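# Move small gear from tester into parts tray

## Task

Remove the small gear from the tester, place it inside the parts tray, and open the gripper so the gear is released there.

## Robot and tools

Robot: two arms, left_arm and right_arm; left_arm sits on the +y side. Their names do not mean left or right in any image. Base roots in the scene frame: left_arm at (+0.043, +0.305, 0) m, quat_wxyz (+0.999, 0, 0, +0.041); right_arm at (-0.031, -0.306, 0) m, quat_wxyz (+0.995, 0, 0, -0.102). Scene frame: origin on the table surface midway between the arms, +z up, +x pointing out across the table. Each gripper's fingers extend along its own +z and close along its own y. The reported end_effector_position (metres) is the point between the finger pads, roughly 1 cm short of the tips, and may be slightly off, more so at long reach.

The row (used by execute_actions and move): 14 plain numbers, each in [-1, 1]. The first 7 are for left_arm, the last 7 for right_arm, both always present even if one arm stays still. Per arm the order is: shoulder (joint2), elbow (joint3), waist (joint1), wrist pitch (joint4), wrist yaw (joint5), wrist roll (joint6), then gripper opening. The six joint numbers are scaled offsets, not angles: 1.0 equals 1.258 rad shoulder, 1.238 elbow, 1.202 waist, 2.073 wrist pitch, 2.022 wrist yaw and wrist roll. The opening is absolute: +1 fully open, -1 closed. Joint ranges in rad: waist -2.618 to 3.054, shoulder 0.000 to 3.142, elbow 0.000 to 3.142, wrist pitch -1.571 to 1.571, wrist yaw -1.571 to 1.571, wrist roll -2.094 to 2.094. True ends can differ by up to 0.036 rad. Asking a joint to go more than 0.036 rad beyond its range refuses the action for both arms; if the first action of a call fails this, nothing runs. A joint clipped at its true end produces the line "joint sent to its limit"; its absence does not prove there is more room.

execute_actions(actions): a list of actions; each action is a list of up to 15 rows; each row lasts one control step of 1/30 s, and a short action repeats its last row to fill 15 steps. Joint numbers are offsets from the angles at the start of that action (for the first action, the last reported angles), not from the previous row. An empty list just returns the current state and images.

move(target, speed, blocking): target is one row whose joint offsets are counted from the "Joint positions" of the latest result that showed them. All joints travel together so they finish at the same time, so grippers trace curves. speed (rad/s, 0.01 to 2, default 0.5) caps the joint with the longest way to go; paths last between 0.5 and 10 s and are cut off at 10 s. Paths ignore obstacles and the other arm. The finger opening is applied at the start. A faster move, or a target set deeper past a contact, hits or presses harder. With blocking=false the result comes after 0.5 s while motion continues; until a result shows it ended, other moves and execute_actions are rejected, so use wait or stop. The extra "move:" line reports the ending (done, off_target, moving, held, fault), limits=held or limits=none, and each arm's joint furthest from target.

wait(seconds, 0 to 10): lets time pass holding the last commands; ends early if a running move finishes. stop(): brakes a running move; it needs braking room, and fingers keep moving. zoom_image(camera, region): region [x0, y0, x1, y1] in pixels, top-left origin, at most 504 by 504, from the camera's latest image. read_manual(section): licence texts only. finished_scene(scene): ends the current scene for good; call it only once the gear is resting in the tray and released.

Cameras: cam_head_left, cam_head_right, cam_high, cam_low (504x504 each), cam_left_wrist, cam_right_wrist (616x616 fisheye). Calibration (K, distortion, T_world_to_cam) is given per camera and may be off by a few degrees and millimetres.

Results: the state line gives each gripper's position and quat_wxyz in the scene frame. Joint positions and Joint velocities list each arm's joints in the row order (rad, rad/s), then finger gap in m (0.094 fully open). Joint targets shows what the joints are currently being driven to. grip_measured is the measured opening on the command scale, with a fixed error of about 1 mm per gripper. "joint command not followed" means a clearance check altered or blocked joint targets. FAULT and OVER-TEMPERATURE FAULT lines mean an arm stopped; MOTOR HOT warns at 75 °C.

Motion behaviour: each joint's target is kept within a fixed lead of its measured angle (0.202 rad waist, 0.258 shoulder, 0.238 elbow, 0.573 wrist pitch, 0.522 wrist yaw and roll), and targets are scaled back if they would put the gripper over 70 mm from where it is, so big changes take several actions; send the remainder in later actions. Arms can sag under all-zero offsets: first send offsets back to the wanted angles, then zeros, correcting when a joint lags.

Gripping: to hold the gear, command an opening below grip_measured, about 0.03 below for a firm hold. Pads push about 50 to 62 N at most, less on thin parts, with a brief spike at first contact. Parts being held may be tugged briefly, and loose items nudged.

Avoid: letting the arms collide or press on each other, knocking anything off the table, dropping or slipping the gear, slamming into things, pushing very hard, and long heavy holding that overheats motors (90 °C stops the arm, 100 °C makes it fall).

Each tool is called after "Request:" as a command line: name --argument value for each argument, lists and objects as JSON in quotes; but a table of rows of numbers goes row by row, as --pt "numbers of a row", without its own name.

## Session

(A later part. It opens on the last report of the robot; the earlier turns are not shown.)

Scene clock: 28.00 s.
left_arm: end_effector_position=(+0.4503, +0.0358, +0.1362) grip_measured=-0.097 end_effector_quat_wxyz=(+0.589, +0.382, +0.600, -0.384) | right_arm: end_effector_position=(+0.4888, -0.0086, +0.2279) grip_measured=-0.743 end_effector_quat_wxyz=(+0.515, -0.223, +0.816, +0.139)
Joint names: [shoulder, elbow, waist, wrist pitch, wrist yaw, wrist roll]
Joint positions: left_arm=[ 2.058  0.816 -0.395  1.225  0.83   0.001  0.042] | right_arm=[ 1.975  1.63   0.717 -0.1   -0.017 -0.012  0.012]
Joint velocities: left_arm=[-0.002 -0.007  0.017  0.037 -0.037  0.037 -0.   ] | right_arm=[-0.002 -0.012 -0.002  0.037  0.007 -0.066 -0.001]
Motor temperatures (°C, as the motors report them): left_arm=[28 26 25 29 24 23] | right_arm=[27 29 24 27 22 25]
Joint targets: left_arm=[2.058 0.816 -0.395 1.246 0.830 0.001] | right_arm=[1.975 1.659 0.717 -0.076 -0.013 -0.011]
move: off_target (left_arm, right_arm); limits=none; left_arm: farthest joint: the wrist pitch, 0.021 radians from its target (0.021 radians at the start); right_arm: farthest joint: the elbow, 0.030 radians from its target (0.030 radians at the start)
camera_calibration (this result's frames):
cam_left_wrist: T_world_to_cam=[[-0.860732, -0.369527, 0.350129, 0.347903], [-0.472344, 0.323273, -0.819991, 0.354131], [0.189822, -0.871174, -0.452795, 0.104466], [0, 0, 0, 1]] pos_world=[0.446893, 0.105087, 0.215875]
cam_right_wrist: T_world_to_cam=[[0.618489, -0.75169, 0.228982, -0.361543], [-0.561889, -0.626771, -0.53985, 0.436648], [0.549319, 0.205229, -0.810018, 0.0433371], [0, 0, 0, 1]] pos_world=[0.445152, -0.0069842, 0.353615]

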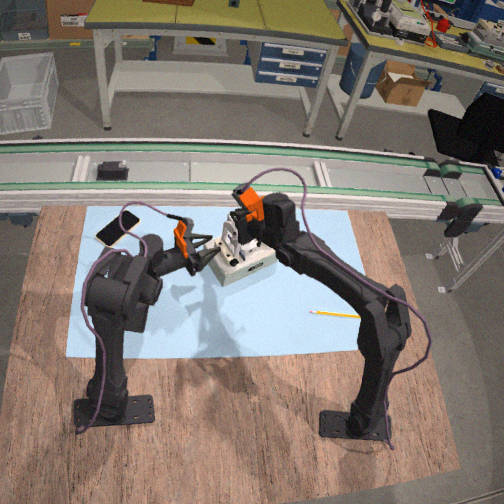

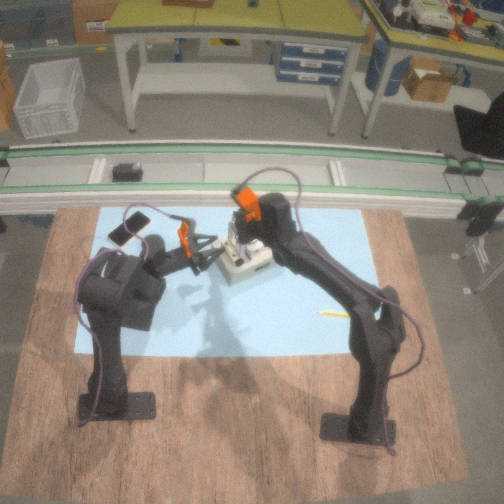

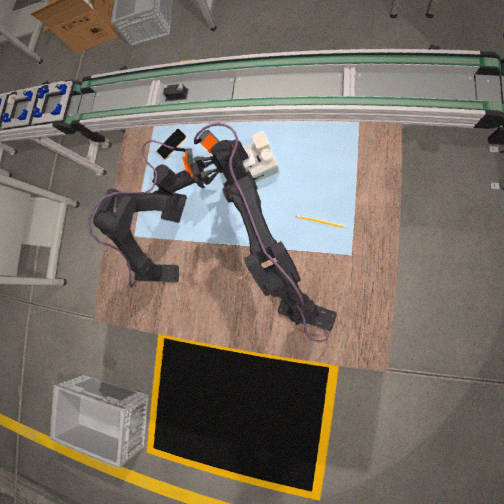

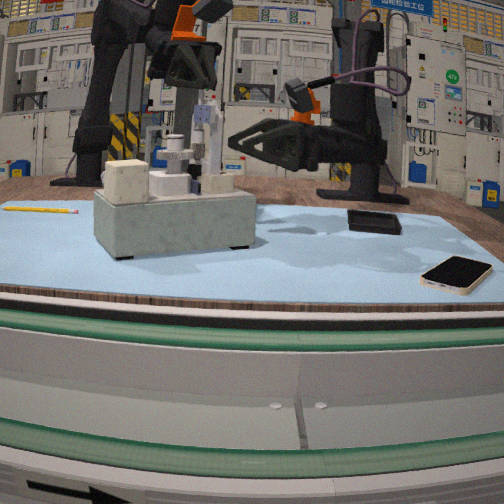

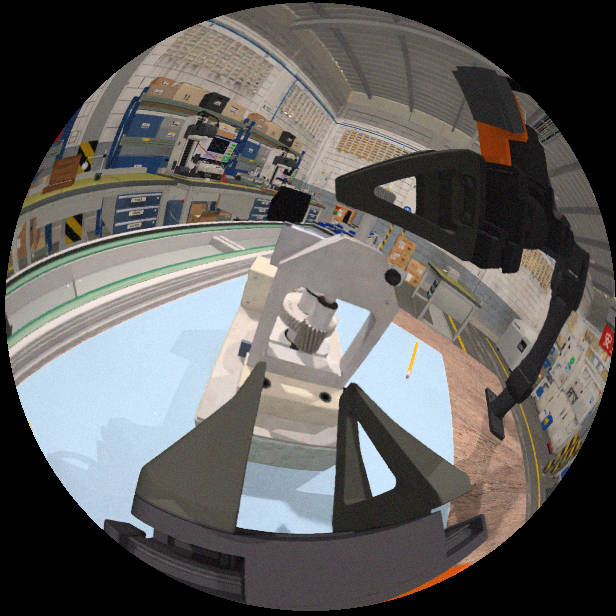

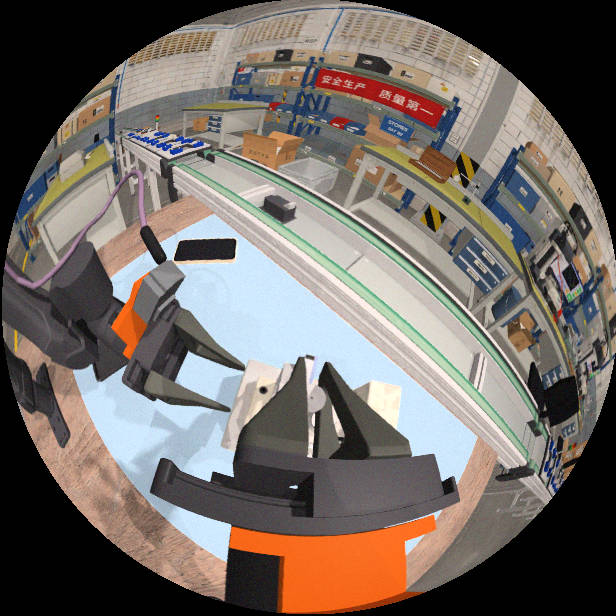

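Request:
move --target '[0.048,0.095,-0.074,-0.017,-0.044,0,-0.2,-0.07,0.09,0,0.05,0,0,-1]' --speed 0.1

Request:
zoom_image --camera "cam_left_wrist" --region '[160, 150, 460, 450]'

Request:
zoom_image --camera "cam_low" --region '[100, 10, 340, 230]'

Scene clock: 30.00 s.
left_arm: end_effector_position=(+0.4595, +0.0020, +0.1361) grip_measured=-0.197 end_effector_quat_wxyz=(+0.593, +0.382, +0.597, -0.382) | right_arm: end_effector_position=(+0.4890, -0.0085, +0.2331) grip_measured=-0.743 end_effector_quat_wxyz=(+0.514, -0.224, +0.817, +0.139)
Joint names: [shoulder, elbow, waist, wrist pitch, wrist yaw, wrist roll]
Joint positions: left_arm=[ 2.113  0.906 -0.475  1.201  0.75   0.001  0.038] | right_arm=[ 1.975  1.653  0.717 -0.127 -0.017 -0.012  0.012]
Joint velocities: left_arm=[-0.002 -0.022 -0.002 -0.066 -0.007  0.007 -0.001] | right_arm=[-0.017 -0.002  0.002 -0.066  0.051 -0.051 -0.   ]
Motor temperatures (°C, as the motors report them): left_arm=[28 26 25 29 24 23] | right_arm=[29 29 24 27 22 25]
Joint targets: left_arm=[2.118 0.933 -0.484 1.190 0.741 0.001] | right_arm=[1.913 1.714 0.717 -0.037 -0.017 -0.012]
move: off_target (left_arm, right_arm); limits=none; left_arm: farthest joint: the elbow, 0.028 radians from its target (0.118 radians at the start); right_arm: farthest joint: the wrist pitch, 0.131 radians from its target (0.104 radians at the start)
camera_calibration (this result's frames):
cam_left_wrist: T_world_to_cam=[[-0.864008, -0.369482, 0.342014, 0.345975], [-0.463917, 0.320292, -0.82595, 0.366237], [0.195629, -0.872294, -0.448144, 0.0699189], [0, 0, 0, 1]] pos_world=[0.455151, 0.0715185, 0.215499]
cam_right_wrist: T_world_to_cam=[[0.619174, -0.751306, 0.228394, -0.362953], [-0.563501, -0.627677, -0.537111, 0.439728], [0.546892, 0.203865, -0.812003, 0.0490565], [0, 0, 0, 1]] pos_world=[0.445689, -0.0066824, 0.358913]

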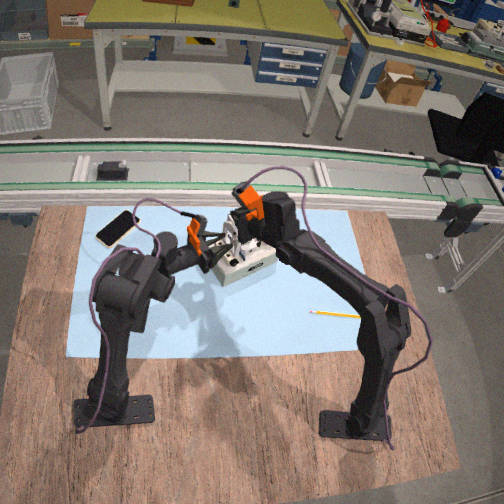

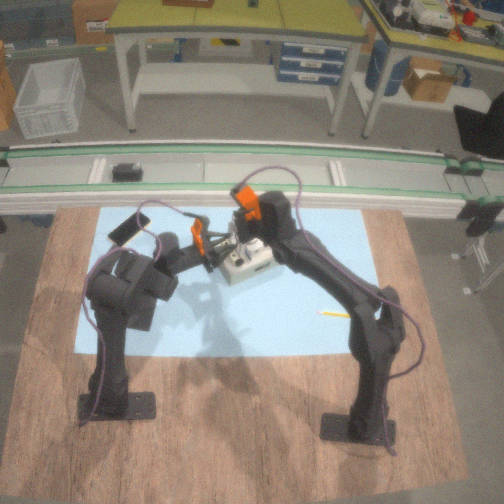

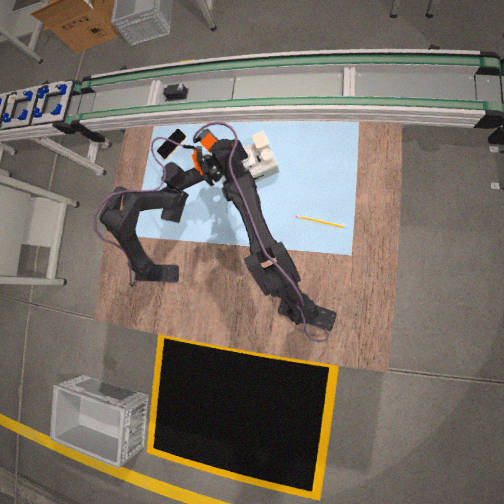

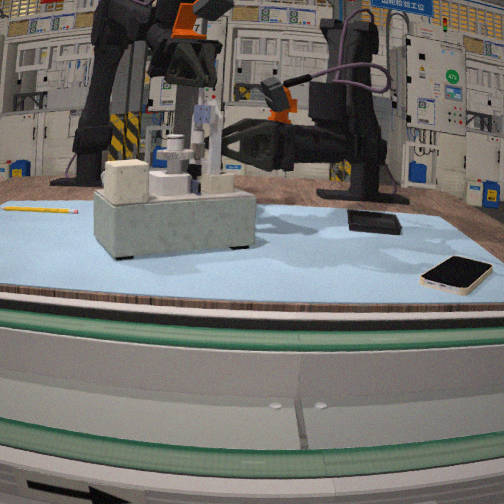

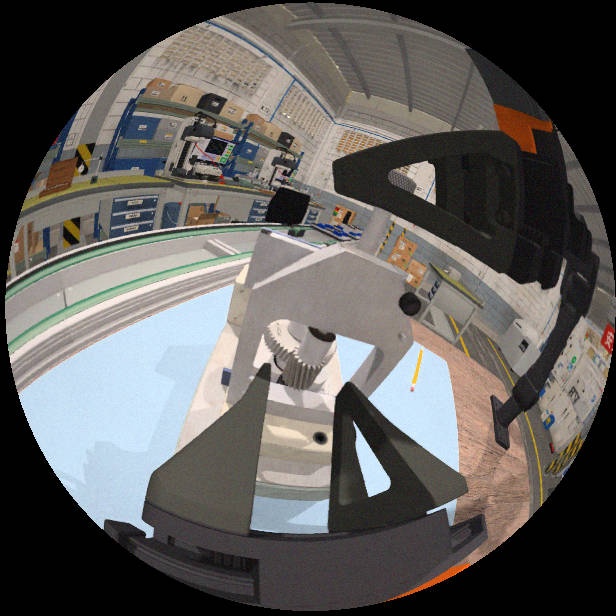

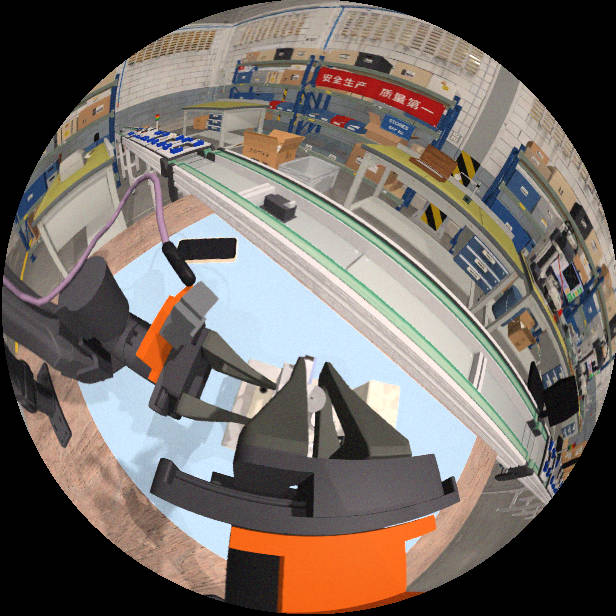

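Region (160, 150, 460, 450) of cam_left_wrist's 616x616 image, scaled by 1.680, with more detail than that image has.

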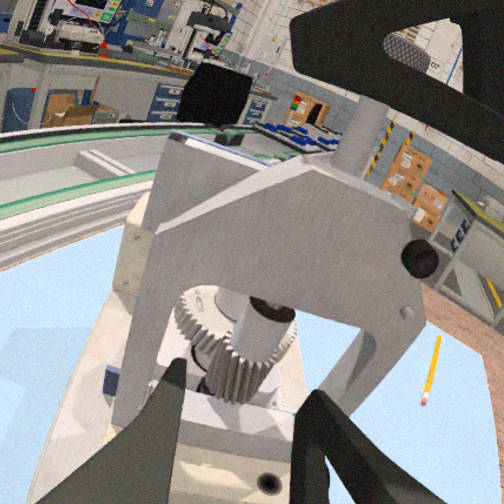

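Region (100, 10, 340, 230) of cam_low's 504x504 image, scaled by 2.100, with more detail than that image has; it fills the top 462 rows of this view, and the rest is white.

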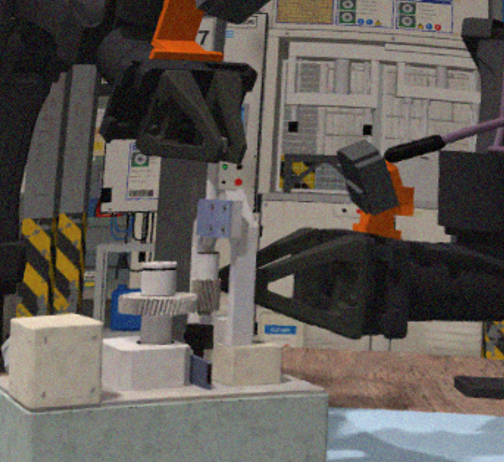

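Request:
move --target '[0.03,0.075,-0.045,-0.017,-0.026,0,-0.2,-0.12,0.12,0,0.08,0,0,-1]' --speed 0.1

Request:
zoom_image --camera "cam_left_wrist" --region '[160, 150, 460, 450]'

Request:
zoom_image --camera "cam_low" --region '[100, 10, 340, 230]'

Scene clock: 32.13 s.
left_arm: end_effector_position=(+0.4665, -0.0180, +0.1378) grip_measured=-0.197 end_effector_quat_wxyz=(+0.596, +0.382, +0.594, -0.381) | right_arm: end_effector_position=(+0.4890, -0.0085, +0.2313) grip_measured=-0.743 end_effector_quat_wxyz=(+0.509, -0.224, +0.820, +0.137)
Joint names: [shoulder, elbow, waist, wrist pitch, wrist yaw, wrist roll]
Joint positions: left_arm=[ 2.146  0.971 -0.517  1.177  0.704  0.001  0.038] | right_arm=[ 1.98   1.665  0.717 -0.146 -0.017 -0.012  0.012]
Joint velocities: left_arm=[-0.002 -0.017  0.007  0.037 -0.007  0.022 -0.001] | right_arm=[-0.012  0.007  0.007 -0.051  0.081 -0.066  0.001]
Motor temperatures (°C, as the motors report them): left_arm=[28 26 25 29 24 23] | right_arm=[30 30 24 28 22 25]
Joint targets: left_arm=[2.150 0.999 -0.529 1.166 0.697 0.001] | right_arm=[1.913 1.723 0.717 -0.067 -0.017 -0.012]
move: off_target (left_arm, right_arm); limits=none; left_arm: farthest joint: the elbow, 0.028 radians from its target (0.093 radians at the start); right_arm: farthest joint: the wrist pitch, 0.185 radians from its target (0.166 radians at the start)
camera_calibration (this result's frames):
cam_left_wrist: T_world_to_cam=[[-0.865377, -0.37105, 0.336816, 0.345315], [-0.458792, 0.316272, -0.830351, 0.375402], [0.201577, -0.873094, -0.443929, 0.0484687], [0, 0, 0, 1]] pos_world=[0.461289, 0.0517182, 0.216924]
cam_right_wrist: T_world_to_cam=[[0.621668, -0.749903, 0.226217, -0.363245], [-0.569339, -0.63096, -0.527013, 0.439265], [0.537942, 0.198833, -0.819197, 0.0535446], [0, 0, 0, 1]] pos_world=[0.447105, -0.00588646, 0.357534]

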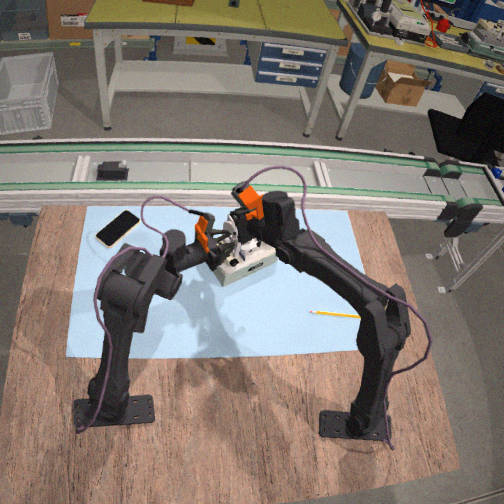

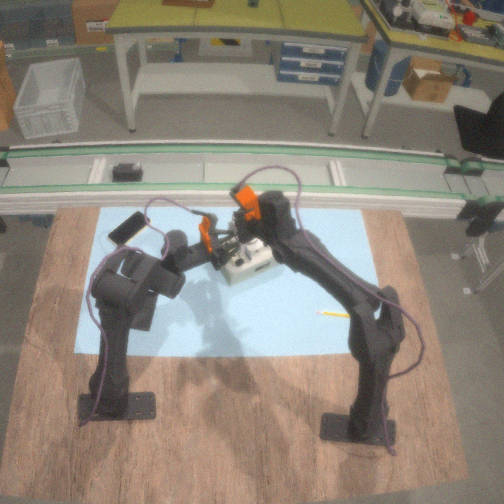

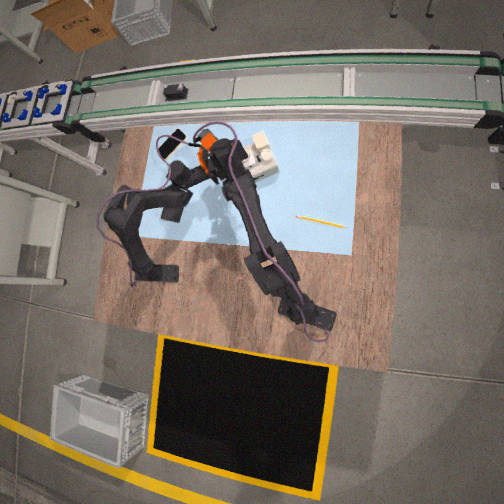

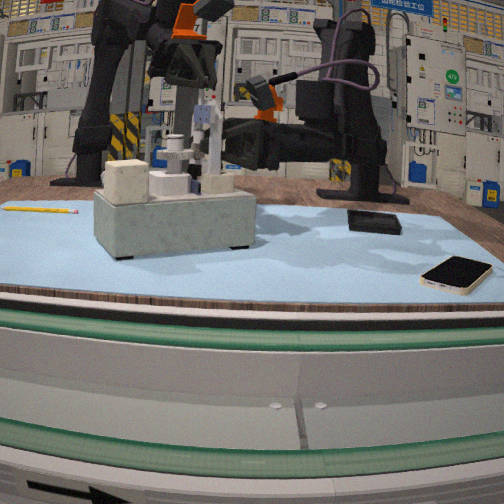

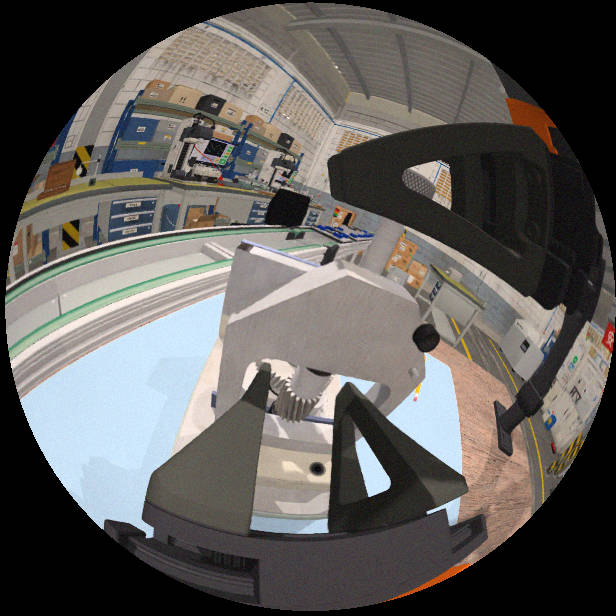

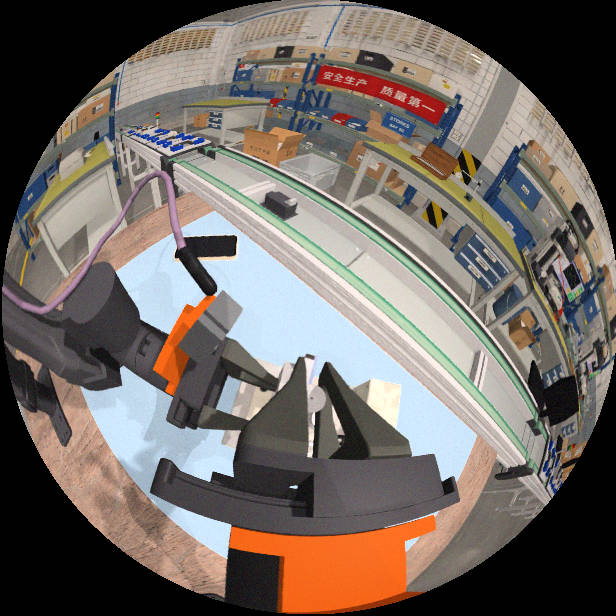

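Region (160, 150, 460, 450) of cam_left_wrist's 616x616 image, scaled by 1.680, with more detail than that image has.

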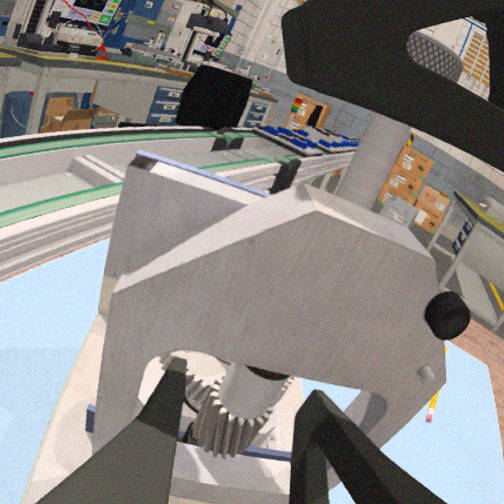

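Region (100, 10, 340, 230) of cam_low's 504x504 image, scaled by 2.100, with more detail than that image has; it fills the top 462 rows of this view, and the rest is white.

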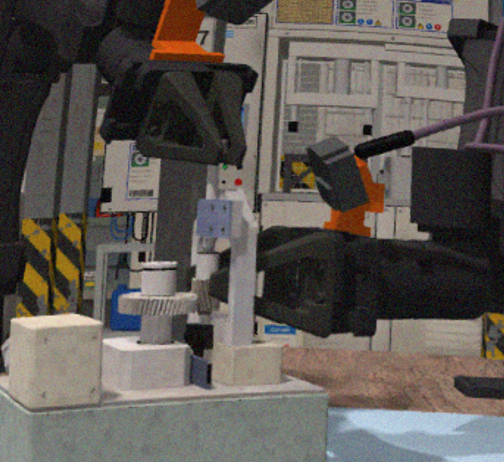

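Request:
move --target '[0.024,0.065,-0.04,-0.014,-0.022,0,-0.2,-0.04,0.17,0,0.15,0,0,-1]' --speed 0.1

Request:
zoom_image --camera "cam_left_wrist" --region '[160, 150, 460, 450]'

Request:
zoom_image --camera "cam_low" --region '[100, 10, 340, 230]'

Scene clock: 35.73 s.
left_arm: end_effector_position=(+0.4697, -0.0230, +0.1365) grip_measured=-0.201 end_effector_quat_wxyz=(+0.599, +0.383, +0.593, -0.377) | right_arm: end_effector_position=(+0.4896, -0.0082, +0.2360) grip_measured=-0.743 end_effector_quat_wxyz=(+0.500, -0.226, +0.825, +0.135)
Joint names: [shoulder, elbow, waist, wrist pitch, wrist yaw, wrist roll]
Joint positions: left_arm=[ 2.161  0.992 -0.527  1.172  0.69   0.009  0.038] | right_arm=[ 1.99   1.715  0.717 -0.206 -0.017 -0.012  0.012]
Joint velocities: left_arm=[ 0.017  0.017 -0.017 -0.022 -0.051 -0.037  0.   ] | right_arm=[ 0.002 -0.007 -0.007  0.007  0.081 -0.037 -0.001]
Motor temperatures (°C, as the motors report them): left_arm=[28 26 25 28 24 23] | right_arm=[31 31 24 29 22 25]
Joint targets: left_arm=[2.176 1.052 -0.565 1.147 0.660 0.001] | right_arm=[1.963 1.787 0.717 -0.039 -0.017 -0.012]
move: off_target (left_arm, right_arm); limits=none; left_arm: farthest joint: the elbow, 0.059 radians from its target (0.080 radians at the start); right_arm: farthest joint: the wrist pitch, 0.371 radians from its target (0.311 radians at the start)
camera_calibration (this result's frames):
cam_left_wrist: T_world_to_cam=[[-0.866334, -0.375645, 0.329174, 0.348088], [-0.453806, 0.316716, -0.832917, 0.375376], [0.208626, -0.870966, -0.444852, 0.0397816], [0, 0, 0, 1]] pos_world=[0.463609, 0.0465182, 0.215773]
cam_right_wrist: T_world_to_cam=[[0.625549, -0.747721, 0.222713, -0.365497], [-0.578313, -0.636005, -0.510932, 0.442894], [0.523681, 0.190815, -0.83027, 0.0665528], [0, 0, 0, 1]] pos_world=[0.449916, -0.00430605, 0.362947]

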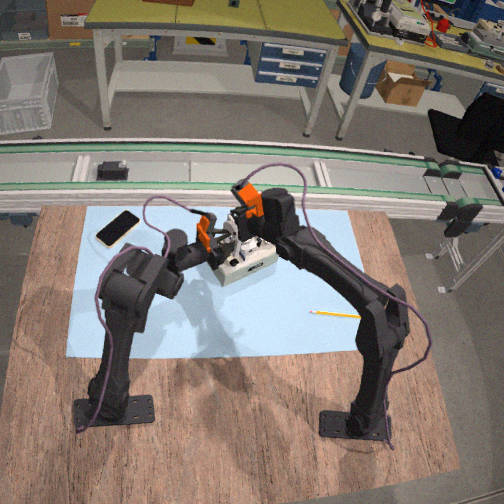

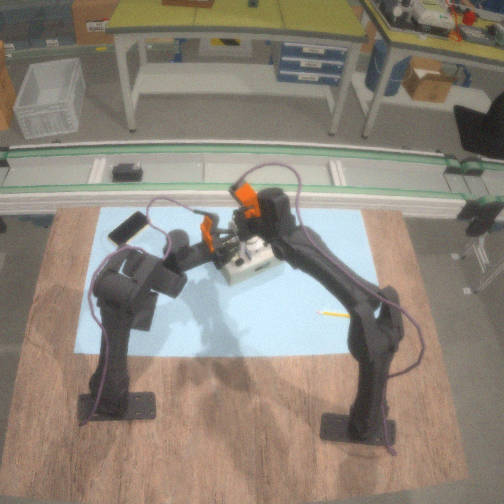

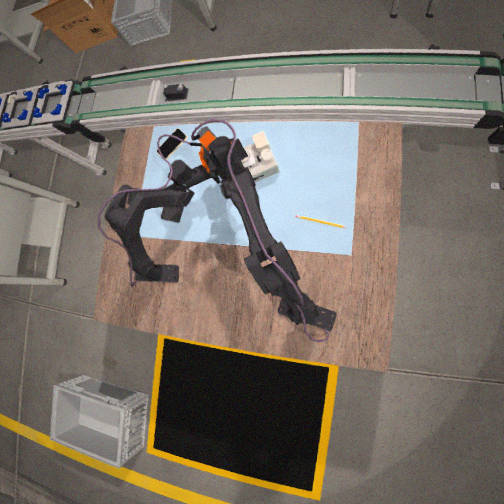

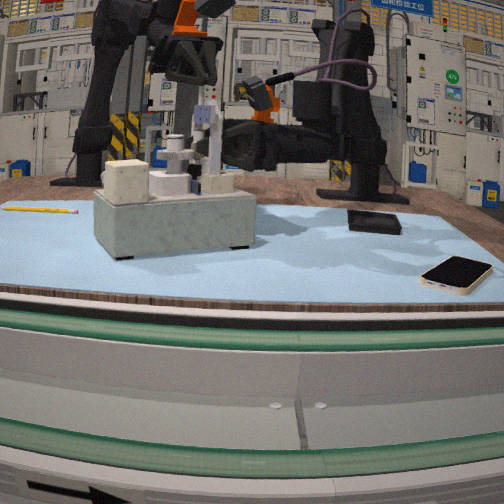

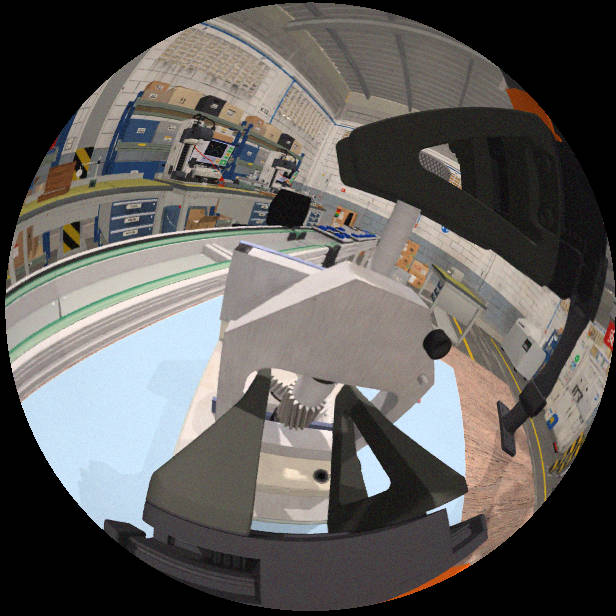

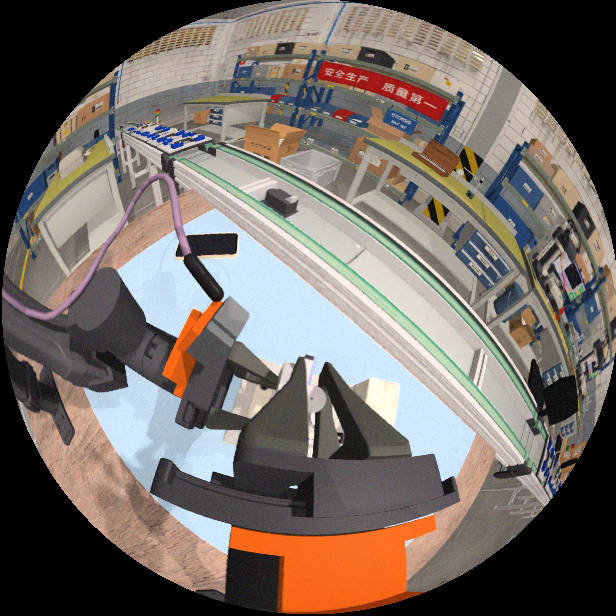

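Region (160, 150, 460, 450) of cam_left_wrist's 616x616 image, scaled by 1.680, with more detail than that image has.

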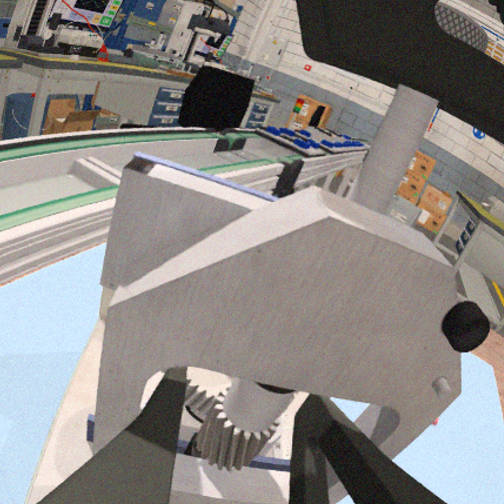

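Region (100, 10, 340, 230) of cam_low's 504x504 image, scaled by 2.100, with more detail than that image has; it fills the top 462 rows of this view, and the rest is white.

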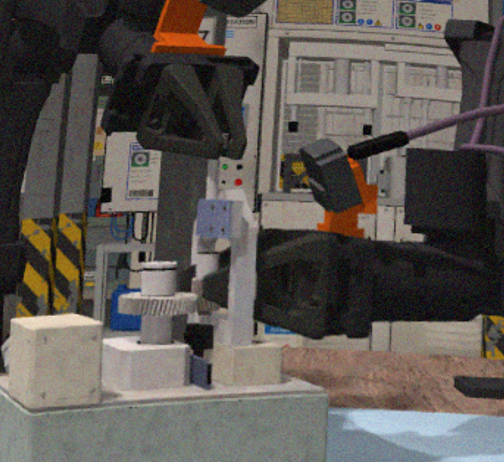

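Request:
move --target '[0,0.022,0,0,0,0,-1,-0.02,0.058,0,0.08,0,0,-1]' --speed 0.1

Request:
zoom_image --camera "cam_left_wrist" --region '[160, 150, 460, 450]'

Request:
zoom_image --camera "cam_low" --region '[140, 80, 260, 200]'

Scene clock: 37.77 s.
left_arm: end_effector_position=(+0.4701, -0.0224, +0.1364) grip_measured=-0.635 end_effector_quat_wxyz=(+0.599, +0.382, +0.594, -0.377) | right_arm: end_effector_position=(+0.4898, -0.0081, +0.2293) grip_measured=-0.743 end_effector_quat_wxyz=(+0.494, -0.227, +0.829, +0.134)
Joint names: [shoulder, elbow, waist, wrist pitch, wrist yaw, wrist roll]
Joint positions: left_arm=[ 2.161  0.992 -0.526  1.172  0.69   0.009  0.017] | right_arm=[ 1.999  1.716  0.717 -0.214 -0.017 -0.012  0.012]
Joint velocities: left_arm=[ 0.002 -0.022 -0.007 -0.007  0.081  0.007  0.   ] | right_arm=[ 0.002  0.007 -0.007  0.022  0.066  0.007 -0.   ]
Motor temperatures (°C, as the motors report them): left_arm=[28 26 25 29 24 23] | right_arm=[31 31 24 30 22 25]
Joint targets: left_arm=[2.161 1.020 -0.527 1.172 0.691 0.009] | right_arm=[1.967 1.783 0.717 -0.050 -0.017 -0.012]
move: off_target (left_arm, right_arm); limits=none; left_arm: farthest joint: the elbow, 0.027 radians from its target (0.027 radians at the start); right_arm: farthest joint: the wrist pitch, 0.174 radians from its target (0.167 radians at the start)
camera_calibration (this result's frames):
cam_left_wrist: T_world_to_cam=[[-0.865616, -0.377404, 0.329052, 0.348361], [-0.454409, 0.316118, -0.832815, 0.37553], [0.210288, -0.870423, -0.445133, 0.0394047], [0, 0, 0, 1]] pos_world=[0.463905, 0.0470594, 0.215659]
cam_right_wrist: T_world_to_cam=[[0.628713, -0.745943, 0.21975, -0.364895], [-0.585523, -0.640059, -0.497482, 0.440047], [0.511745, 0.184104, -0.839179, 0.068709], [0, 0, 0, 1]] pos_world=[0.45191, -0.00318471, 0.35676]

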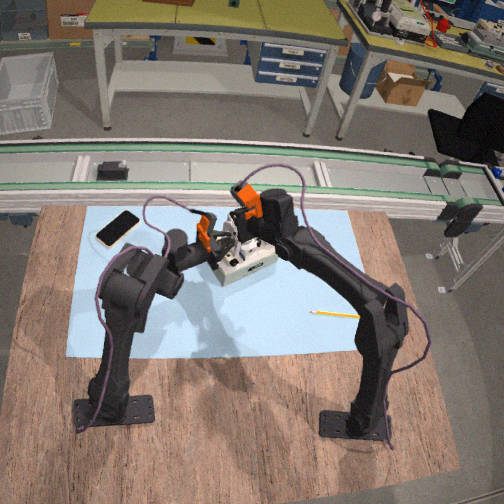

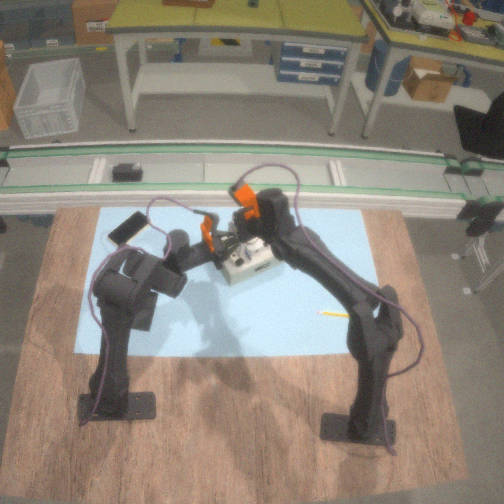

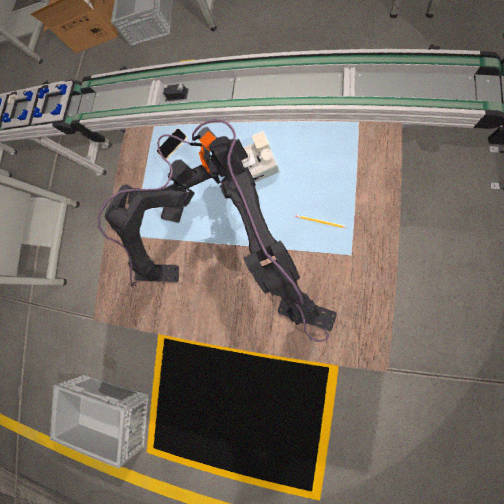

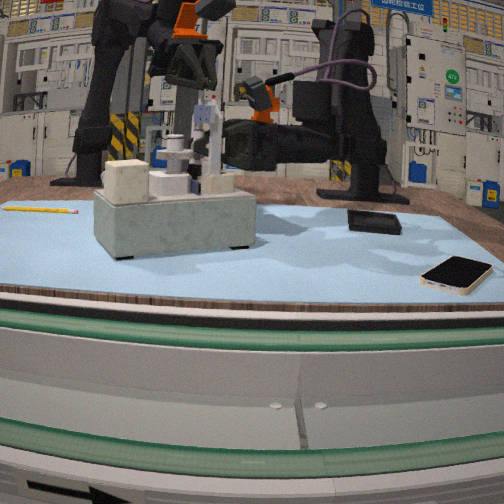

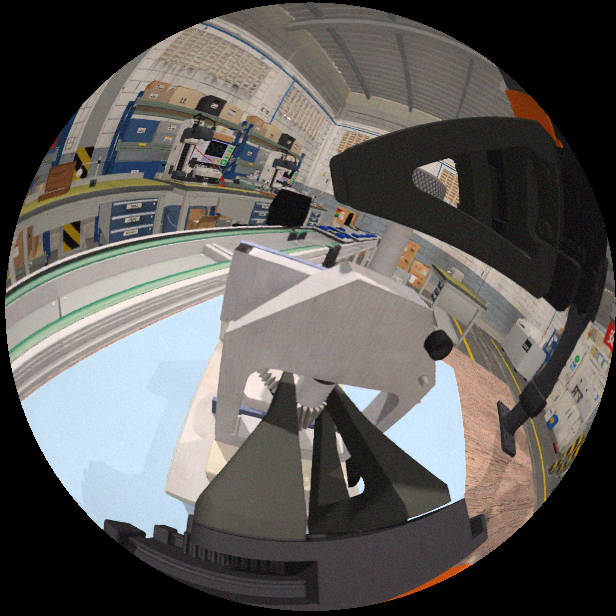

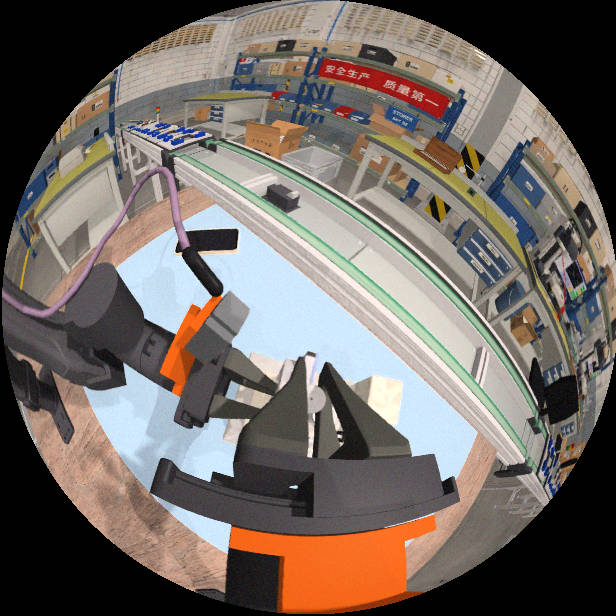

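Region (160, 150, 460, 450) of cam_left_wrist's 616x616 image, scaled by 1.680, with more detail than that image has.

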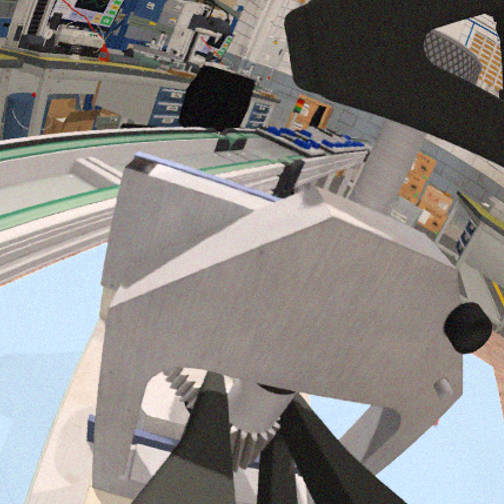

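Region (140, 80, 260, 200) of cam_low's 504x504 image, scaled by 4.200, with more detail than that image has.

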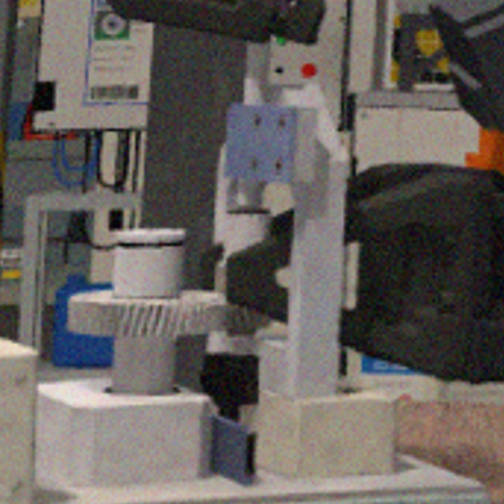

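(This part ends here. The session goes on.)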